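# Place the pail upright inside the drip tray

## Task

Stand the pail upright in the drip tray so that its entire base rests on the tray floor. Release it only once it is no more than about a finger's width above that floor. At the end the gripper must not be touching the pail or holding the tray, and the pail must stay in place without the robot supporting it.

## Robot and tools

Robot: one custom six-joint arm with a two-finger parallel gripper and a wrist camera (cam_wrist). Two head cameras (cam_head_left, cam_head_right) also watch the scene. All images are 672x504. The upper arm is 412 mm. The forearm is 483 mm and is offset 150 mm sideways from the elbow axis. Near full stretch the arm is faster and less predictable, and the reported hand position becomes less accurate. The base may sit slightly tilted on the table.

Frames: every position and orientation is in the scene frame. Its origin is on the table top directly under the arm base. +z is up, +x is forward, and +y is to the left when facing along +x. Gripper frame: the fingers point along the gripper's +z and close along its y. end_effector_position is the point between the finger pads when closed, about 2 cm behind the fingertips. Closing pushes the tips roughly 10 mm further out along +z. Orientation is a quaternion written w first (qw, qx, qy, qz).

Row format: every motion uses a row of 8 numbers, [x, y, z, qw, qx, qy, qz, opening]. There is a single arm, so a row describes one gripper. x, y, z are an absolute target position in metres. qw..qz are an absolute target orientation. Both are in the scene frame, not offsets. opening is a scale from -1 (closed) to +1 (fully open, 0.084 m). To keep an orientation, repeat the intended quaternion in every row, not the possibly drifted one from the last result. A call is refused, and nothing moves, if the target is more than 0.6 m from the last reported position along any gripper axis. On each control step the commanded pose is clipped to within 70 mm and 16 degrees of the measured pose. If position and orientation cannot both be met, position wins.

Tools:
- execute_actions {actions, pictures?}: actions holds zero or one item. An empty list only returns the current state. An item {rows, steps} is a motion: 1 to 15 rows, and steps from 1 to 15 (default 15). Each step is 1/30 s and uses one row; the last row repeats if rows run out. An item {steps} with no rows is a wait of up to 300 steps, counted from the previous result, so your reply time is included. After a motion the arm only continues to the last clipped pose, not the full target, so check the result and send the remainder. pictures defaults to on.
- move {target, speed?}: target is one row, an absolute pose plus opening. The gripper follows a straight path from its current pose. speed is in m/s, 0.002 to 0.5 (default 0.25); turning is capped at twice that number in rad/s. The path lasts 0.5 to 10 s and stops short of the target if it would take longer. The opening is applied at the start. The path does not avoid obstacles, and the hand can lag, wander or overshoot the speed. The result adds a move: line with the ending (done, off_target, moving, held, fault...), the limits that acted (paced = pose clipped; held = some steps blocked, after which the arm may surge), and the distance to the target. Pictures are included.
- wait {seconds}: 0 to 10 s of no new commands; the arm keeps heading to its last clipped pose, and fingers keep moving.
- zoom_image {camera, region}: region is [x0, y0, x1, y1] in pixels of that camera's latest image, with (0,0) at the top left, up to 504x504.
- read_manual {section}: only licence texts; no use for control.
- finished_scene {scene}: ends and grades the current scene (1 or 2). It cannot be undone, so call it only when the pail is set down and released.

Results: a state line gives the gripper position (m), quaternion and velocities (m/s, rad/s). grip_measured is the actual finger opening on the -1..1 scale. A Joint positions line follows the URDF order (waist, shoulder, elbow, forearm roll, wrist pitch, wrist roll). Joint torques carry per-unit offsets and noise and are nonzero even in free air. pose unreachable means the clearance check altered or blocked a command; HELD marks steps where that happened. Hand target shows the pose the controller is currently driving to. MOTOR HOT, TORQUE FAULT and OVER-TEMPERATURE FAULT lines report problems.

Joint ranges (rad): waist ±6.283, shoulder ±2.304, elbow -4.224 to 0.061, forearm roll ±6.283, wrist pitch ±2.164, wrist roll ±6.283. Load limits (N m): waist 55.2, shoulder 55.2, elbow 46, forearm roll 24.8, wrist pitch 17.4, wrist roll 17.4; a carried object's weight adds load. Reaching a limit in contact triggers a fault: the joint backs off, the arm holds for 10 s, and the rest of the call is dropped.

Gripping: to hold something, keep commanding an opening well below grip_measured; the larger the gap, the firmer the squeeze (about 24 N per pad at most for objects up to about 6 cm). Sending back the measured value still presses lightly; wider objects may slip. Closing quickly can hit hard.

Suggested order: look, open the gripper, approach the pail from above, descend, close, lift gently, carry over the tray, lower slowly until the base is almost on the tray floor, open, then retreat upward without touching the pail or tray, check the cameras, and finish.

Avoid: knocking anything off the table, dropping the pail from height, fast moves into contact, targets set far beyond a contact point (they press harder), heavy pushing, and long holding that heats motors (warning at 65 °C, brake stop at 80 °C). Smooth, efficient motion is preferred.

Each tool is called after "Call:" as name(argument=value, ...) on one line, values as JSON.

## Session

Call:
execute_actions(actions=[])

Scene clock: 0.00 s of 4800.00 s.
end_effector_position=(+0.2920, -0.3958, +0.3533) grip_measured=+1.00 end_effector_quat_wxyz=(-0.176, -0.427, +0.884, +0.072) end_effector_velocity=(-0.000, -0.000, +0.000) end_effector_angular_velocity=(-0.000, +0.001, -0.000)
Joint positions: [-1.002 -0.281 -1.046 -0.269 -1.036  1.534  0.084]
Joint velocities: [ 0.    -0.     0.    -0.001 -0.     0.001 -0.   ]
Joint torques (N m, as the arm reports them, + toward a larger angle): no reading
Hand target: +0.292, -0.396, +0.353; -0.176, -0.427, +0.884, +0.072

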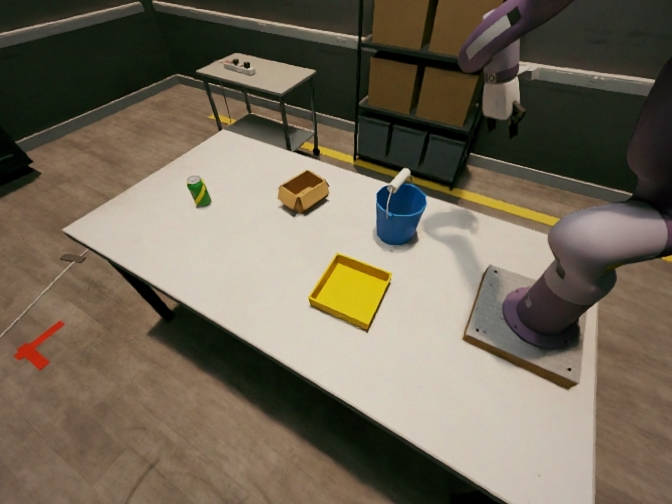

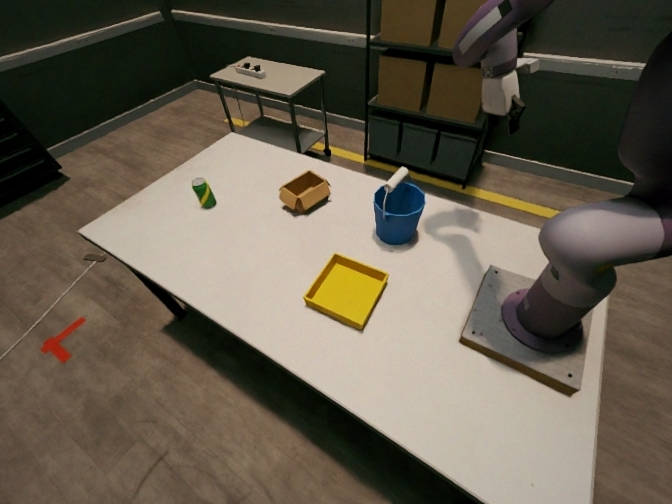

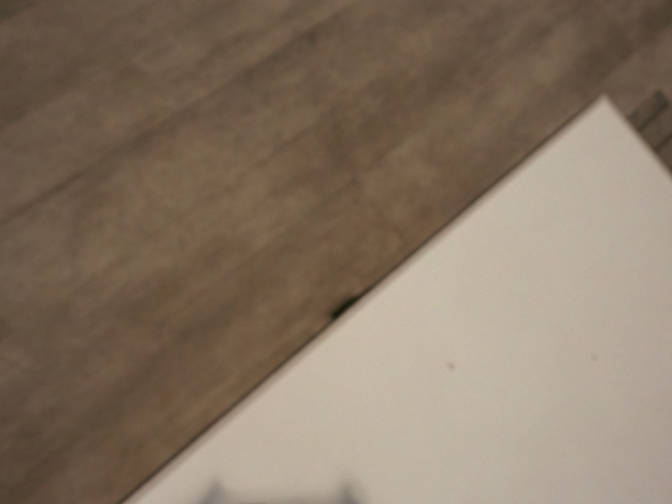

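Call:
move(target=[0.42, -0.1, 0.55, 0, 1, 0, 0, 1], speed=0.4)

Scene clock: 7.37 s of 4800.00 s.
end_effector_position=(+0.4203, -0.1011, +0.5498) grip_measured=+1.00 end_effector_quat_wxyz=(+0.001, +1.000, +0.000, -0.001) end_effector_velocity=(+0.001, +0.001, +0.001) end_effector_angular_velocity=(+0.002, -0.003, +0.005)
Joint positions: [-0.502  0.217 -1.019  0.077 -1.222 -0.391  0.084]
Joint velocities: [ 0.001  0.    -0.003  0.003 -0.    -0.005 -0.   ]
Joint torques (N m, as the arm reports them, + toward a larger angle): [  3.09  11.7  -19.82  -0.87   0.56  -0.48]
Hand target: +0.420, -0.101, +0.550; +0.001, +1.000, +0.001, -0.001
Off the commanded pose: 0.001 m, 0 deg.
After step 90, 1.00 s passed at rest.
move: done

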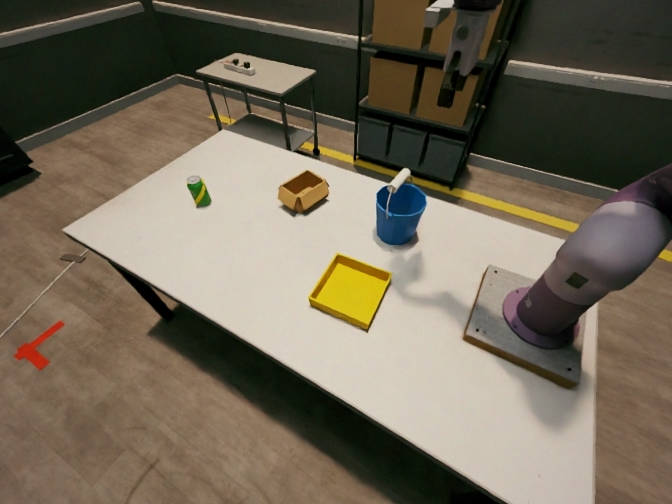

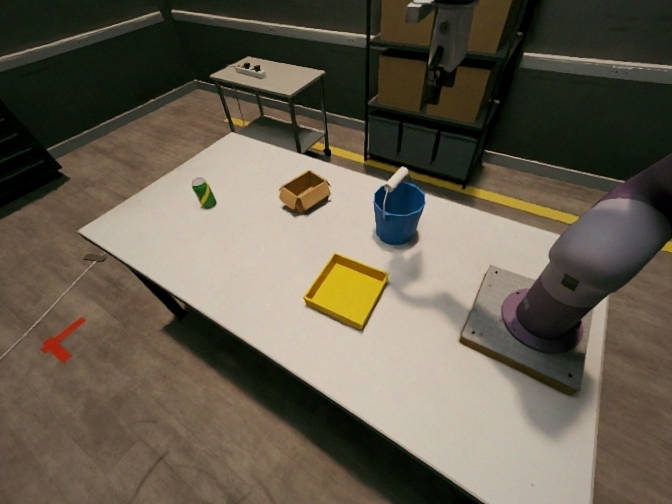

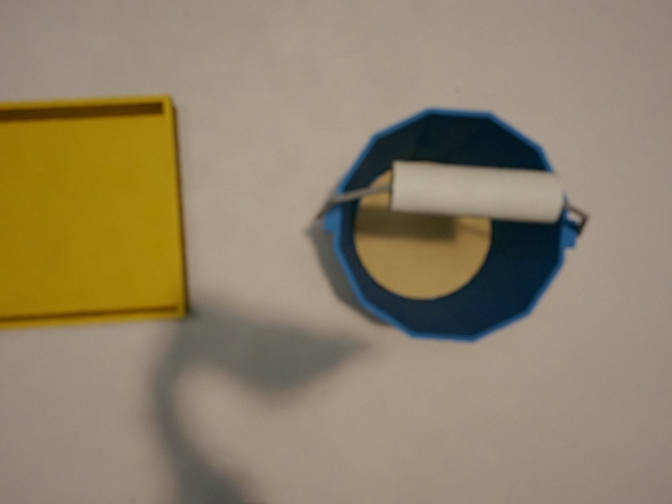

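Call:
move(target=[0.42, -0.2, 0.55, 0, 1, 0, 0, 1], speed=0.4)

Scene clock: 12.27 s of 4800.00 s.
end_effector_position=(+0.4202, -0.1996, +0.5500) grip_measured=+1.00 end_effector_quat_wxyz=(-0.000, +1.000, +0.000, +0.001) end_effector_velocity=(-0.000, -0.003, -0.000) end_effector_angular_velocity=(-0.000, +0.001, +0.001)
Joint positions: [-0.705  0.107 -1.102  0.084 -1.209 -0.598  0.084]
Joint velocities: [-0.005 -0.004 -0.003 -0.     0.    -0.006 -0.   ]
Joint torques (N m, as the arm reports them, + toward a larger angle): [  4.28  14.54 -20.02   0.17   0.65  -0.25]
Hand target: +0.420, -0.200, +0.550; -0.001, +1.000, -0.000, +0.001
Off the commanded pose: 0.000 m, 0 deg.
After step 90, 1.00 s passed at rest.
move: done

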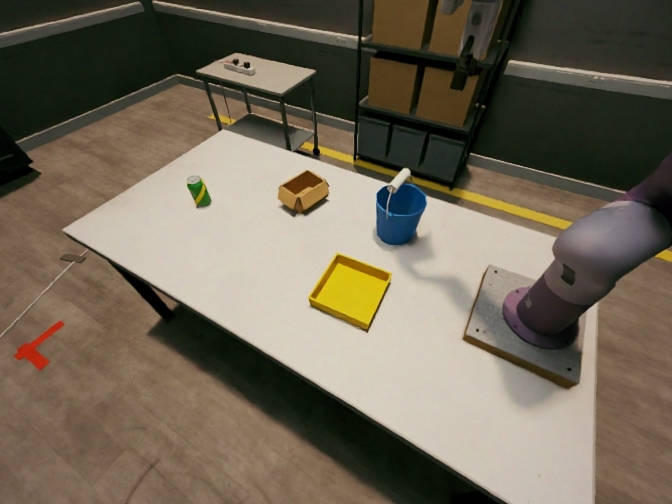

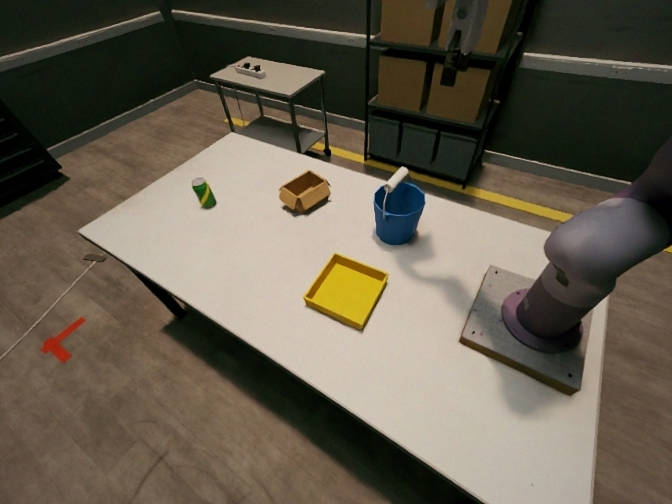

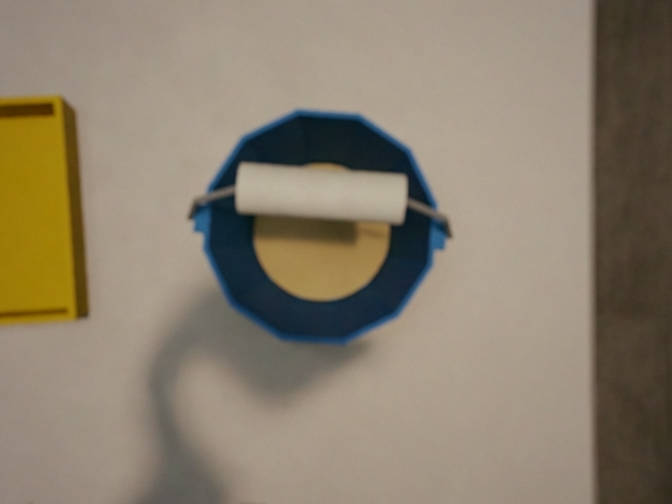

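Call:
move(target=[0.525, -0.158, 0.34, 0, 0.734, 0.679, 0, 1], speed=0.4)

Scene clock: 23.03 s of 4800.00 s.
end_effector_position=(+0.5238, -0.1578, +0.3402) grip_measured=+1.00 end_effector_quat_wxyz=(+0.000, +0.735, +0.678, -0.001) end_effector_velocity=(+0.000, +0.001, -0.002) end_effector_angular_velocity=(+0.002, +0.001, +0.009)
Joint positions: [-0.503 -0.207 -1.013  0.103 -0.792 -1.929  0.084]
Joint velocities: [ 0.001 -0.003  0.001  0.003  0.002 -0.011  0.   ]
Joint torques (N m, as the arm reports them, + toward a larger angle): [  0.04  26.96 -18.61  -1.11   0.53  -0.11]
Hand target: +0.524, -0.158, +0.340; +0.000, +0.734, +0.679, -0.001
Off the commanded pose: 0.001 m, 0 deg.
After step 90, 5.37 s passed at rest.
move: done

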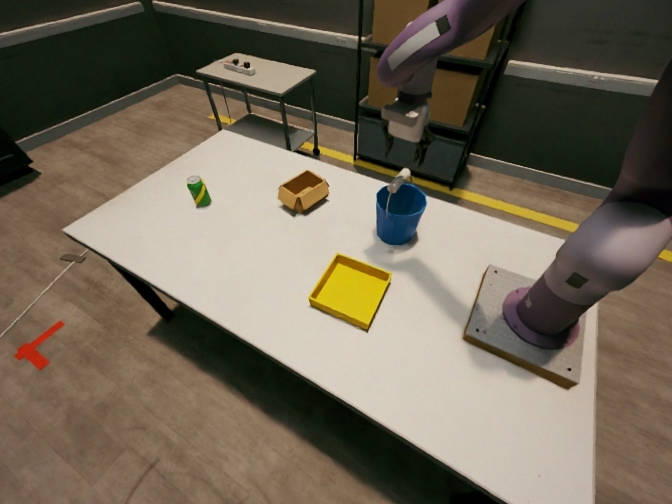

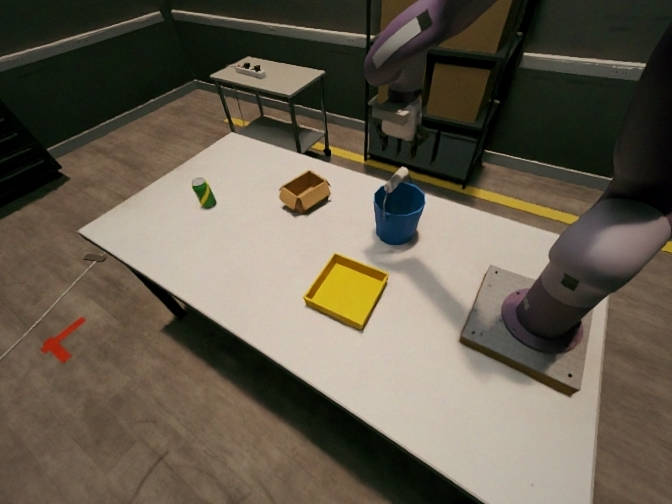

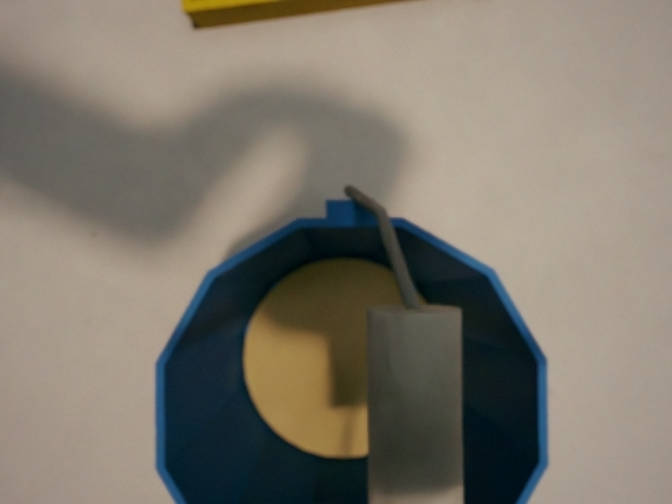

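Call:
move(target=[0.522, -0.161, 0.243, 0, 0.734, 0.679, 0, 1], speed=0.12)

Call:
zoom_image(camera="cam_head_left", region=[320, 100, 480, 260])

Scene clock: 28.83 s of 4800.00 s.
end_effector_position=(+0.5217, -0.1609, +0.2435) grip_measured=+1.00 end_effector_quat_wxyz=(+0.000, +0.734, +0.679, -0.000) end_effector_velocity=(+0.000, +0.001, -0.002) end_effector_angular_velocity=(-0.000, +0.000, +0.004)
Joint positions: [-0.497 -0.338 -0.952  0.133 -0.601 -1.962  0.084]
Joint velocities: [ 0.001 -0.003  0.001  0.001  0.005 -0.003  0.   ]
Joint torques (N m, as the arm reports them, + toward a larger angle): [  0.38  30.12 -15.45  -1.47   0.42  -0.38]
Hand target: +0.522, -0.161, +0.243; +0.000, +0.734, +0.679, -0.000
Off the commanded pose: 0.001 m, 0 deg.
After step 90, 1.57 s passed at rest.
move: done

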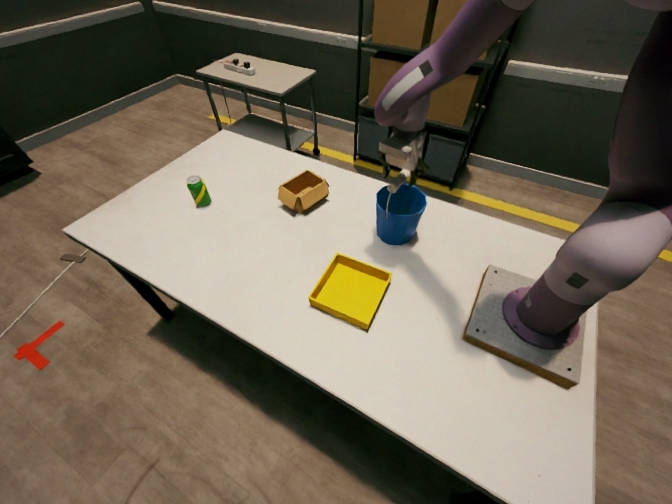

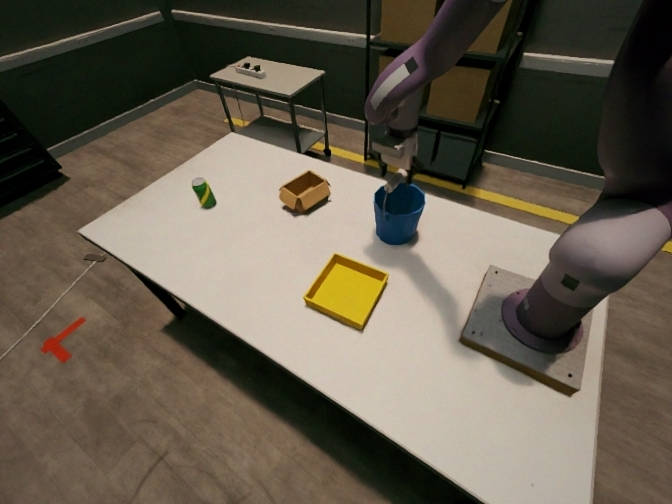

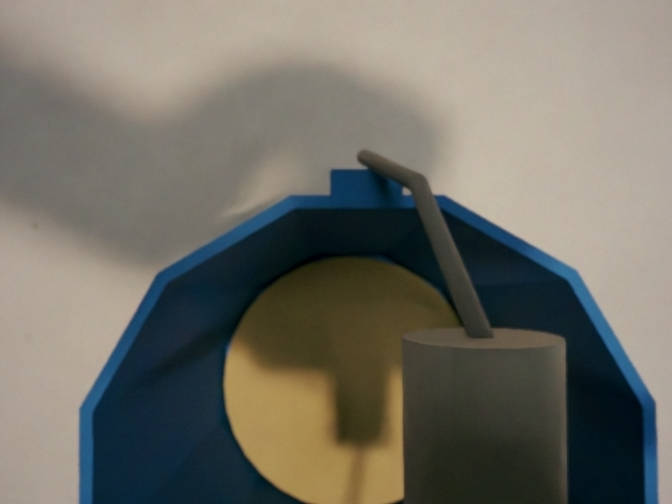

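Region (320, 100, 480, 260) of cam_head_left's 672x504 image, scaled by 3.150, with more detail than that image has.

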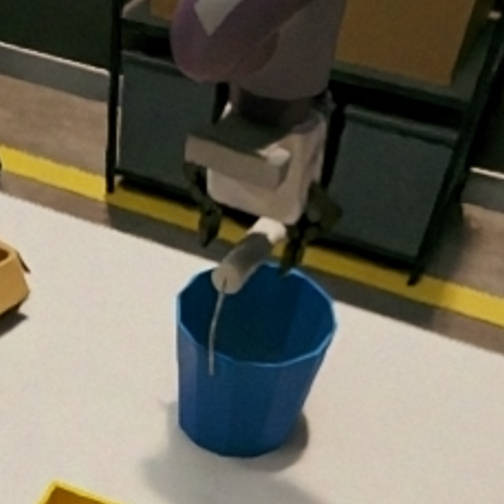

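Call:
move(target=[0.519, -0.162, 0.234, 0, 0.734, 0.679, 0, 1], speed=0.05)

Call:
move(target=[0.519, -0.162, 0.234, 0, 0.734, 0.679, 0, -1], speed=0.05)

Call:
move(target=[0.519, -0.162, 0.31, 0, 0.734, 0.679, 0, -1], speed=0.05)

Scene clock: 34.00 s of 4800.00 s.
end_effector_position=(+0.5190, -0.1620, +0.2341) grip_measured=+1.00 end_effector_quat_wxyz=(+0.000, +0.734, +0.679, +0.000) end_effector_velocity=(-0.000, -0.000, -0.001) end_effector_angular_velocity=(-0.000, -0.001, +0.001)
Joint positions: [-0.499 -0.349 -0.943  0.138 -0.581 -1.97   0.084]
Joint velocities: [-0.    -0.002  0.001  0.     0.003 -0.002  0.   ]
Joint torques (N m, as the arm reports them, + toward a larger angle): [  0.85  30.08 -15.89  -0.65   0.27  -0.18]
Hand target: +0.519, -0.162, +0.234; +0.000, +0.734, +0.679, -0.000
Off the commanded pose: 0.000 m, 0 deg.
After step 90, 1.43 s passed at rest.
move: done

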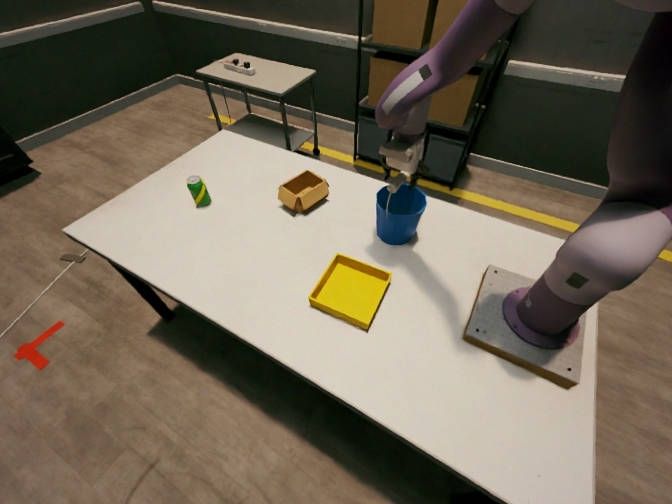

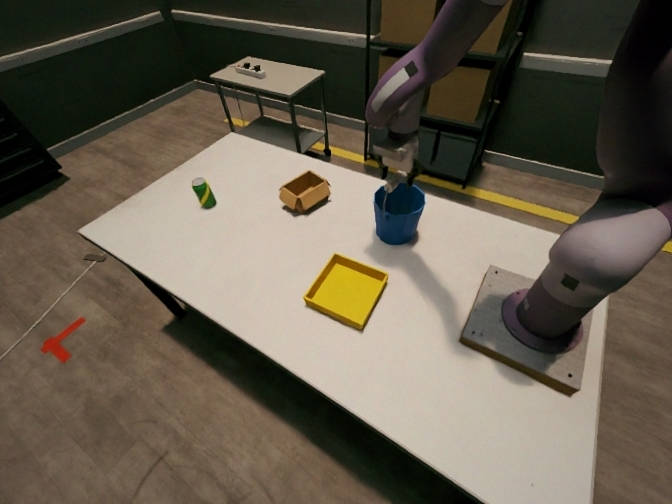

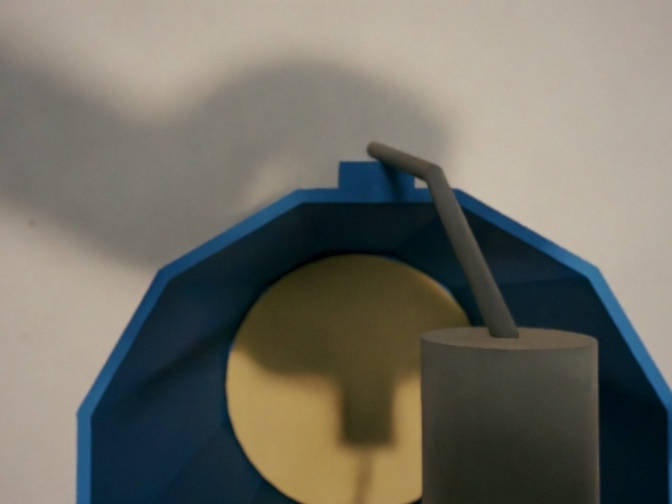

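Scene clock: 34.70 s of 4800.00 s.
end_effector_position=(+0.5191, -0.1620, +0.2341) grip_measured=-0.28 end_effector_quat_wxyz=(+0.000, +0.734, +0.679, +0.000) end_effector_velocity=(-0.001, -0.000, -0.000) end_effector_angular_velocity=(+0.000, +0.002, -0.002)
Joint positions: [-0.499 -0.35  -0.943  0.138 -0.581 -1.97   0.032]
Joint velocities: [-0.    -0.     0.001 -0.001 -0.001  0.001  0.   ]
Joint torques (N m, as the arm reports them, + toward a larger angle): [  0.8   26.69 -14.54  -0.52   0.54  -0.27]
Hand target: +0.519, -0.162, +0.234; -0.000, +0.734, +0.679, +0.000
Off the commanded pose: 0.000 m, 0 deg.
move: done

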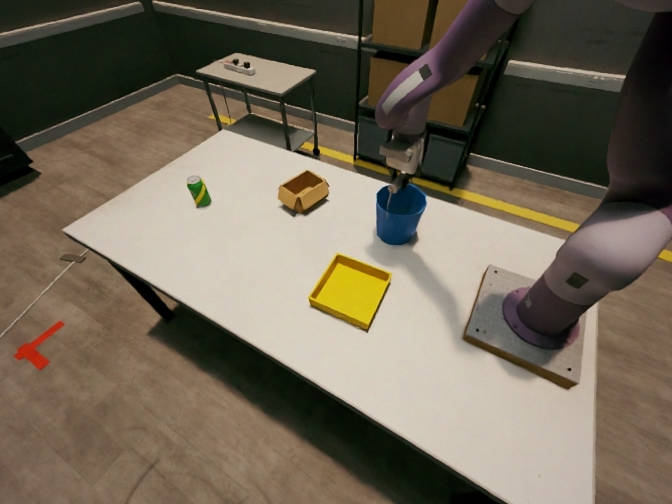

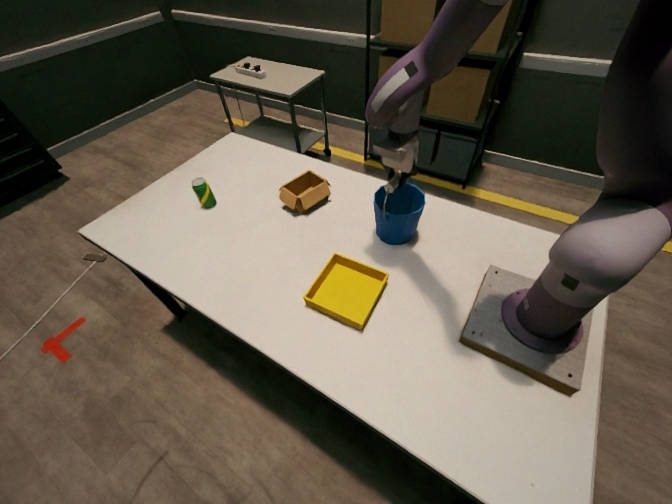

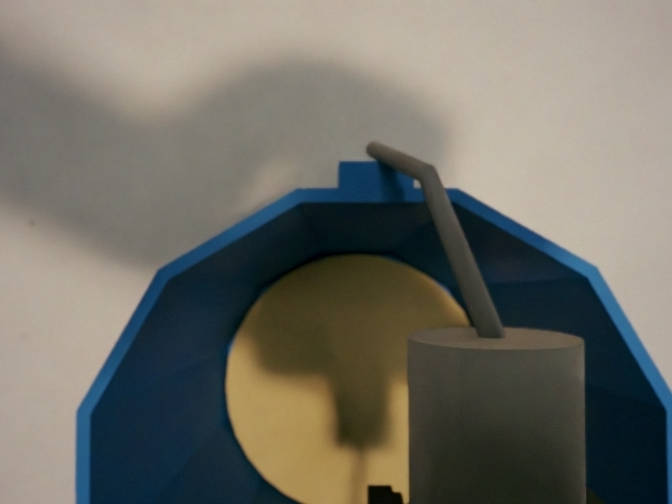

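Scene clock: 36.57 s of 4800.00 s.
end_effector_position=(+0.5193, -0.1621, +0.3096) grip_measured=-0.28 end_effector_quat_wxyz=(-0.000, +0.734, +0.679, +0.000) end_effector_velocity=(+0.001, -0.000, +0.002) end_effector_angular_velocity=(-0.001, -0.001, -0.000)
Joint positions: [-0.51  -0.239 -0.982  0.114 -0.73  -1.95   0.032]
Joint velocities: [ 0.     0.002 -0.002 -0.001 -0.002  0.001 -0.   ]
Joint torques (N m, as the arm reports them, + toward a larger angle): [  1.77  31.27 -18.86  -1.     0.58  -0.19]
Hand target: +0.519, -0.162, +0.310; -0.000, +0.734, +0.679, +0.000
Off the commanded pose: 0.000 m, 0 deg.
move: done

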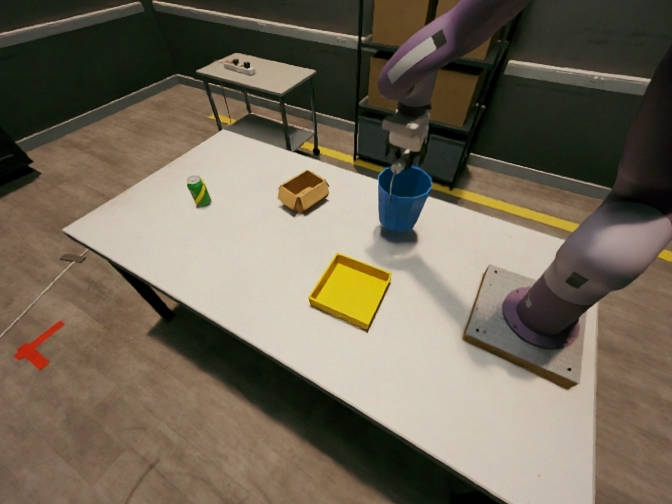

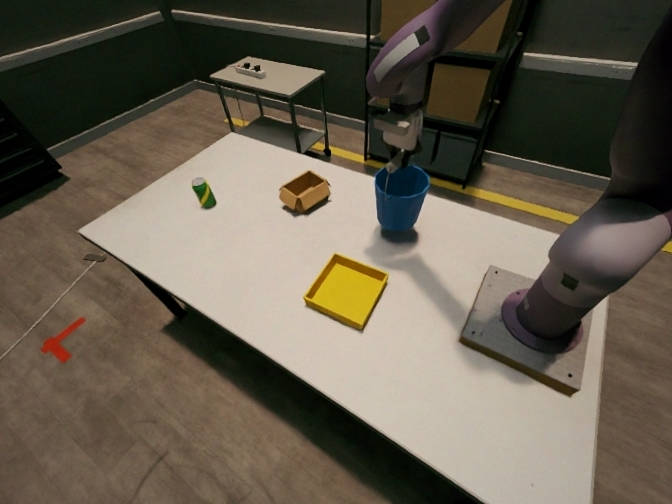

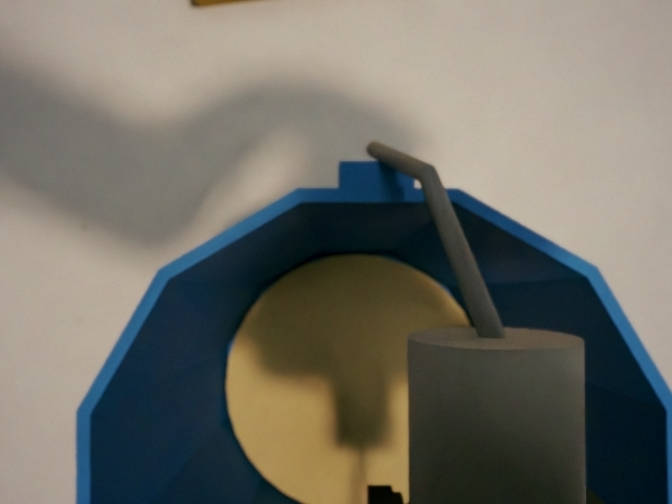

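Call:
move(target=[0.532, 0.184, 0.31, 0, 0.734, 0.679, 0, -1], speed=0.15)

Scene clock: 41.17 s of 4800.00 s.
end_effector_position=(+0.5316, +0.1824, +0.3100) grip_measured=-0.28 end_effector_quat_wxyz=(+0.001, +0.734, +0.679, -0.002) end_effector_velocity=(+0.000, +0.002, -0.000) end_effector_angular_velocity=(-0.000, +0.000, +0.002)
Joint positions: [ 0.149 -0.204 -0.992  0.068 -0.733 -1.256  0.032]
Joint velocities: [ 0.004 -0.002 -0.002 -0.001  0.     0.003  0.   ]
Joint torques (N m, as the arm reports them, + toward a larger angle): [  2.19  31.11 -18.88  -0.87   0.44  -0.24]
Hand target: +0.532, +0.183, +0.310; +0.001, +0.734, +0.679, -0.002
Off the commanded pose: 0.002 m, 0 deg.
move: done

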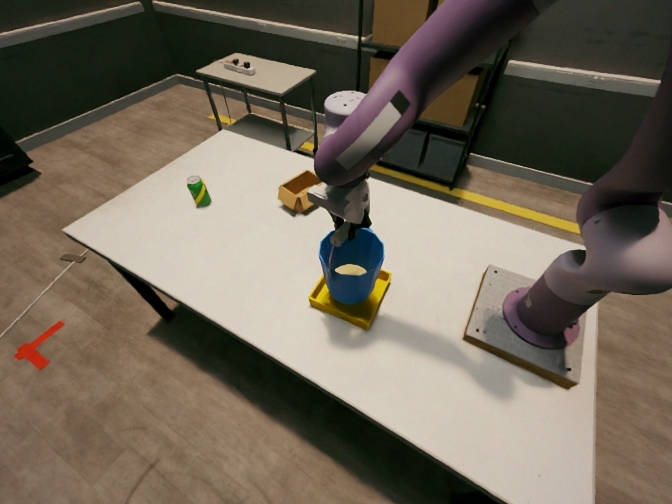

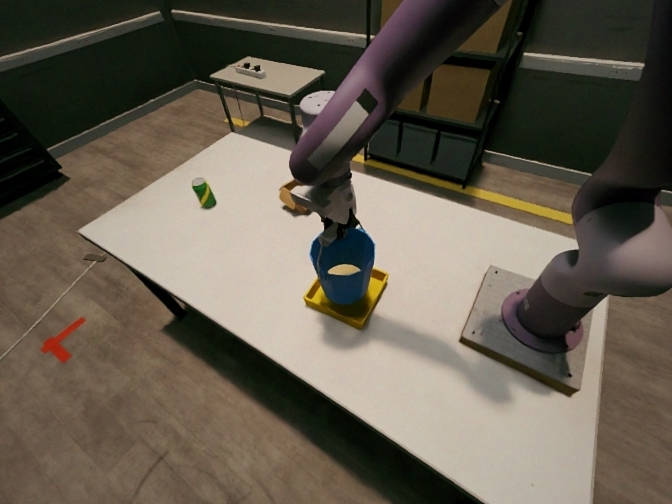

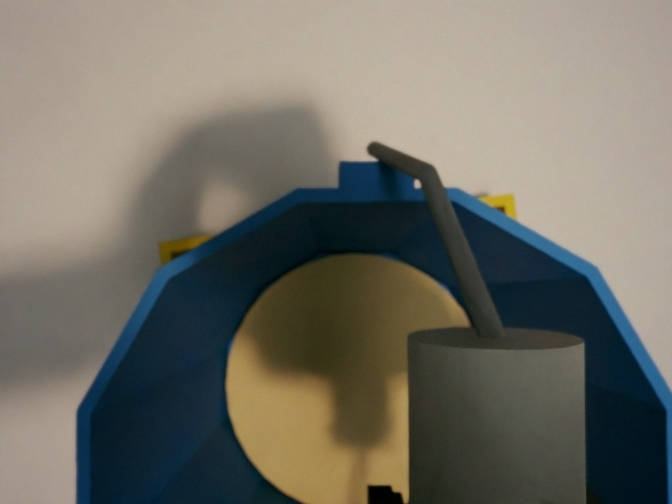

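Call:
move(target=[0.534, 0.171, 0.275, 0, 0.734, 0.679, 0, -1], speed=0.05)

Call:
zoom_image(camera="cam_head_left", region=[280, 210, 420, 350])

Scene clock: 47.70 s of 4800.00 s.
end_effector_position=(+0.5339, +0.1711, +0.2753) grip_measured=-0.28 end_effector_quat_wxyz=(+0.000, +0.734, +0.679, +0.000) end_effector_velocity=(+0.000, -0.000, -0.002) end_effector_angular_velocity=(-0.000, -0.001, +0.002)
Joint positions: [ 0.129 -0.249 -0.967  0.083 -0.661 -1.291  0.032]
Joint velocities: [-0.001 -0.002  0.002 -0.     0.005 -0.002  0.   ]
Joint torques (N m, as the arm reports them, + toward a larger angle): [  0.95  31.22 -18.12  -0.88   0.34  -0.35]
Hand target: +0.534, +0.171, +0.275; -0.000, +0.734, +0.679, +0.000
Off the commanded pose: 0.000 m, 0 deg.
After step 90, 2.47 s passed at rest.
move: done

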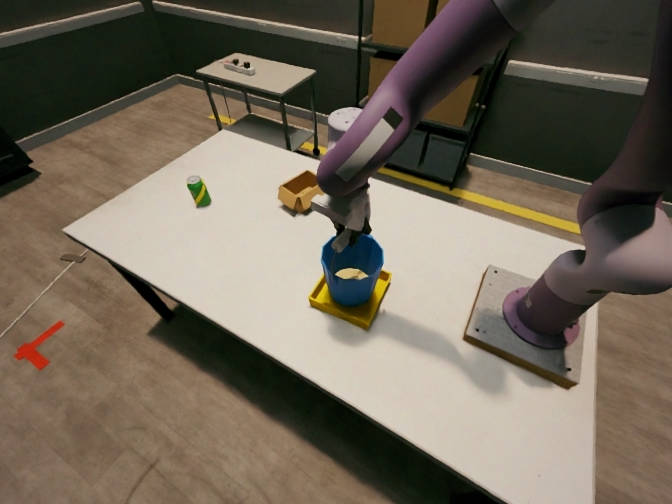

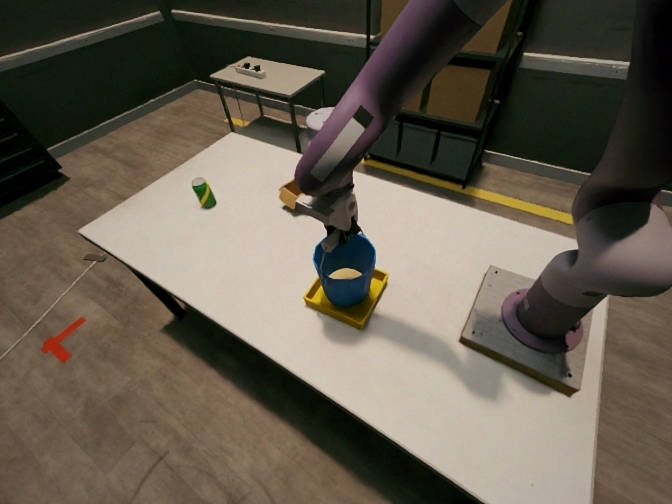

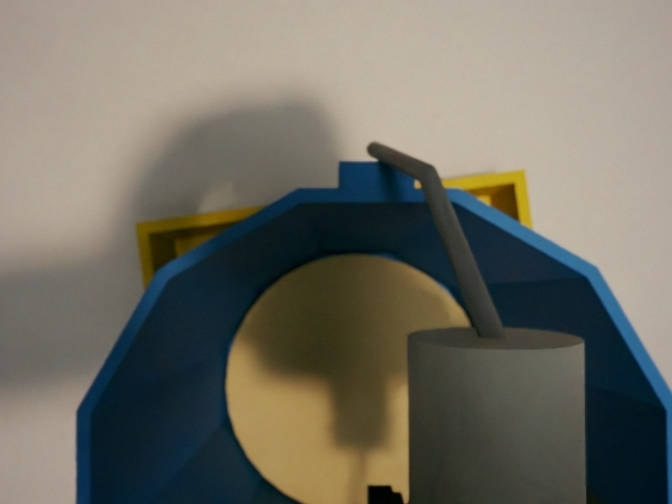

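Region (280, 210, 420, 350) of cam_head_left's 672x504 image, scaled by 3.600, with more detail than that image has.

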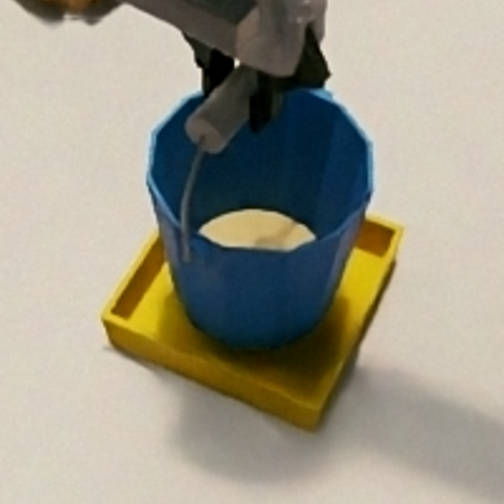

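Call:
move(target=[0.534, 0.169, 0.243, 0, 0.734, 0.679, 0, -1], speed=0.03)

Call:
zoom_image(camera="cam_head_left", region=[280, 210, 420, 350])

Scene clock: 51.30 s of 4800.00 s.
end_effector_position=(+0.5339, +0.1690, +0.2432) grip_measured=-0.28 end_effector_quat_wxyz=(+0.000, +0.734, +0.679, +0.000) end_effector_velocity=(+0.000, -0.000, -0.001) end_effector_angular_velocity=(+0.000, -0.000, +0.001)
Joint positions: [ 0.128 -0.297 -0.951  0.091 -0.598 -1.301  0.032]
Joint velocities: [-0.    -0.002  0.     0.     0.003 -0.002  0.   ]
Joint torques (N m, as the arm reports them, + toward a larger angle): [  1.59  32.94 -18.5   -1.03   0.42  -0.22]
Hand target: +0.534, +0.169, +0.243; +0.000, +0.734, +0.679, -0.000
Off the commanded pose: 0.000 m, 0 deg.
move: done

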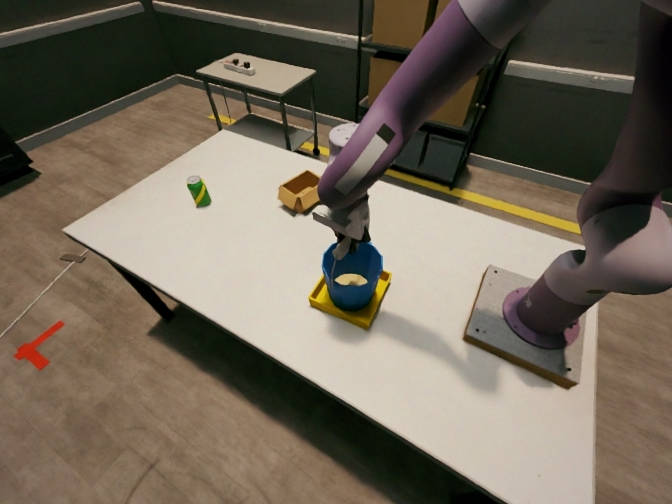

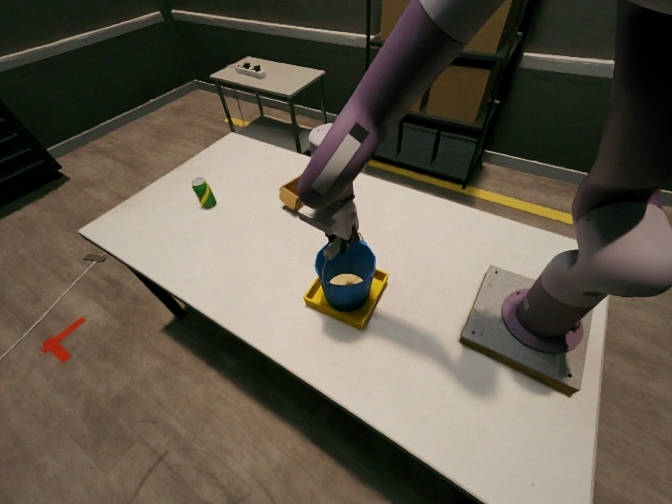

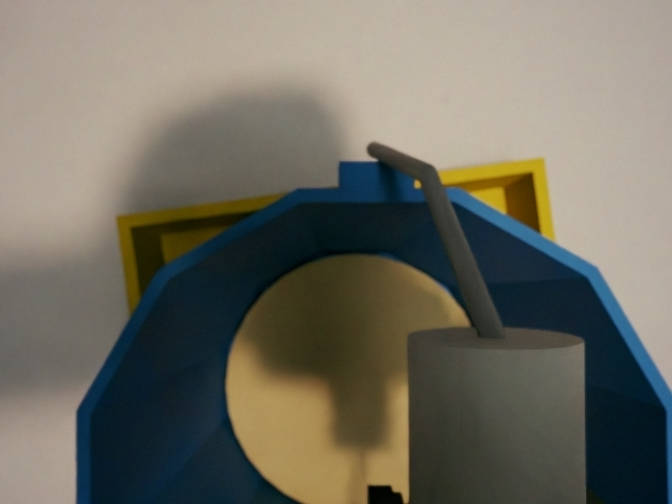

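Region (280, 210, 420, 350) of cam_head_left's 672x504 image, scaled by 3.600, with more detail than that image has.

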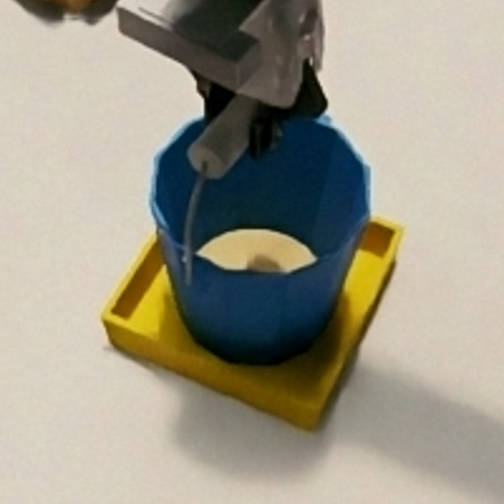

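Still loaded; lower a bit more.

Call:
move(target=[0.534, 0.169, 0.238, 0, 0.734, 0.679, 0, -1], speed=0.01)

Scene clock: 53.77 s of 4800.00 s.
end_effector_position=(+0.5342, +0.1691, +0.2384) grip_measured=-0.28 end_effector_quat_wxyz=(+0.000, +0.734, +0.679, +0.000) end_effector_velocity=(+0.000, +0.000, -0.001) end_effector_angular_velocity=(+0.001, -0.001, -0.002)
Joint positions: [ 0.129 -0.306 -0.95   0.092 -0.588 -1.302  0.032]
Joint velocities: [ 0.    -0.001 -0.     0.001  0.002  0.001  0.   ]
Joint torques (N m, as the arm reports them, + toward a larger angle): [  2.13  29.04 -16.03  -1.22   0.77  -0.04]
Hand target: +0.534, +0.169, +0.238; +0.000, +0.734, +0.679, -0.000
Off the commanded pose: 0.000 m, 0 deg.
move: done

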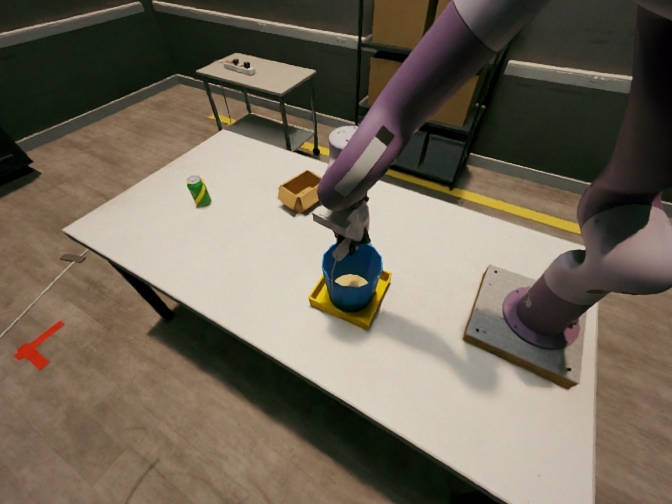

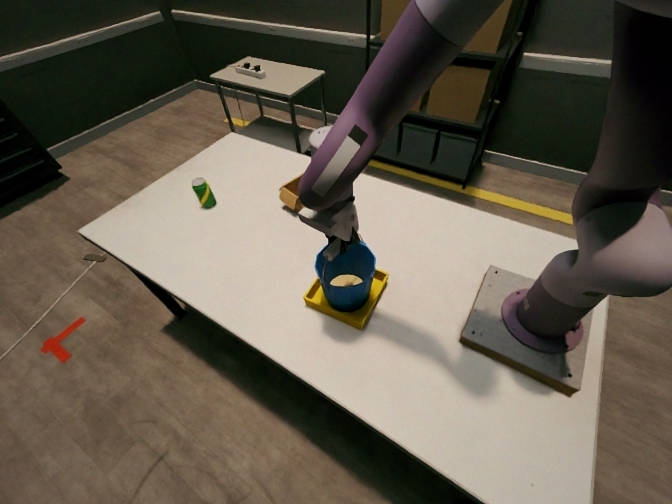

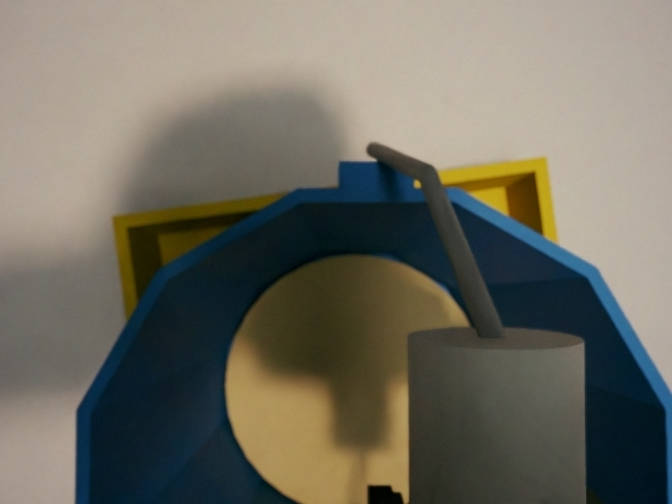

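Touched down. Release and retreat.

Call:
move(target=[0.534, 0.169, 0.239, 0, 0.734, 0.679, 0, 1], speed=0.01)

Call:
move(target=[0.534, 0.169, 0.33, 0, 0.734, 0.679, 0, 1], speed=0.15)

Scene clock: 57.10 s of 4800.00 s.
end_effector_position=(+0.5340, +0.1690, +0.2390) grip_measured=+1.00 end_effector_quat_wxyz=(-0.000, +0.734, +0.679, -0.000) end_effector_velocity=(-0.000, +0.000, +0.000) end_effector_angular_velocity=(-0.000, +0.002, -0.000)
Joint positions: [ 0.129 -0.305 -0.95   0.092 -0.59  -1.302  0.084]
Joint velocities: [ 0.001 -0.    -0.001  0.    -0.002  0.001 -0.   ]
Joint torques (N m, as the arm reports them, + toward a larger angle): [  2.77  29.89 -16.61  -0.95   0.62  -0.29]
Hand target: +0.534, +0.169, +0.239; -0.000, +0.734, +0.679, +0.000
Off the commanded pose: 0.000 m, 0 deg.
move: done

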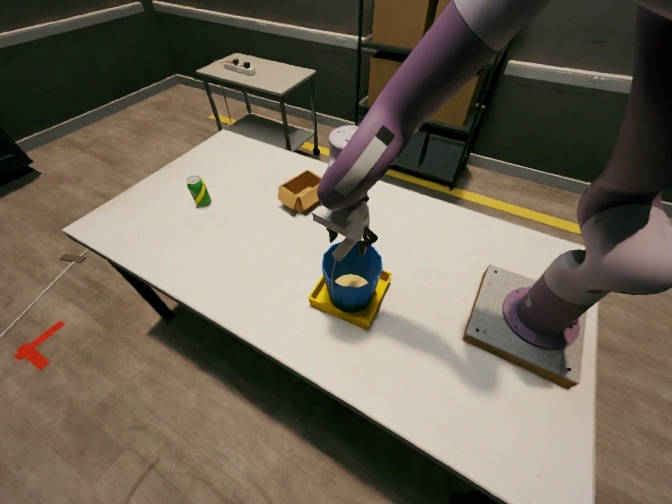

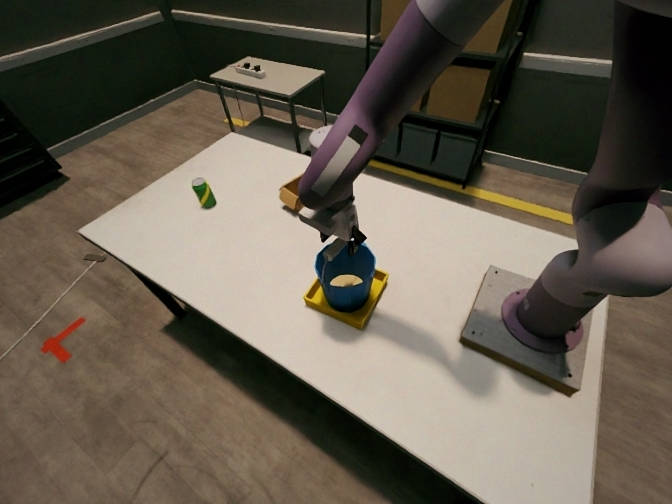

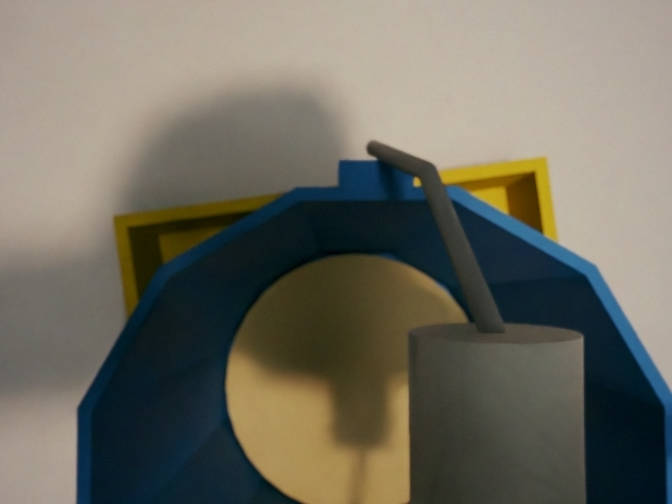

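Scene clock: 58.17 s of 4800.00 s.
end_effector_position=(+0.5343, +0.1691, +0.3295) grip_measured=+1.00 end_effector_quat_wxyz=(-0.000, +0.734, +0.679, -0.000) end_effector_velocity=(+0.000, -0.000, +0.003) end_effector_angular_velocity=(+0.000, -0.000, +0.001)
Joint positions: [ 0.12  -0.177 -1.002  0.075 -0.769 -1.288  0.084]
Joint velocities: [-0.001  0.003 -0.002  0.    -0.005 -0.001 -0.   ]
Joint torques (N m, as the arm reports them, + toward a larger angle): [  2.52  27.7  -18.07  -0.66   0.64  -0.22]
Hand target: +0.534, +0.169, +0.330; -0.000, +0.734, +0.679, +0.000
Off the commanded pose: 0.001 m, 0 deg.
move: done

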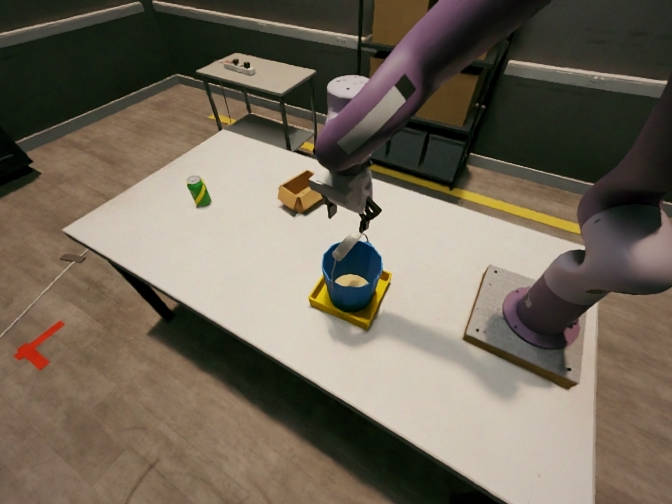

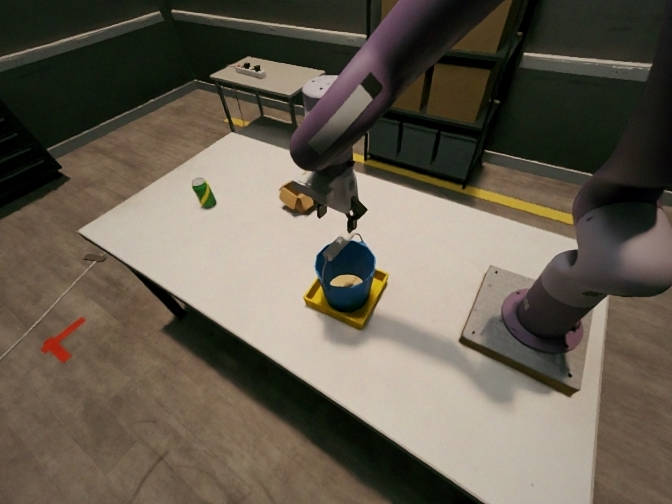

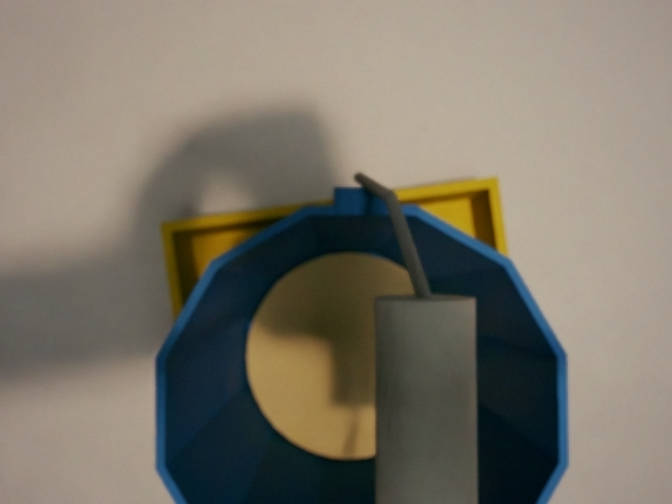

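Call:
finished_scene(scene=1)

The scene is finished: the task was done.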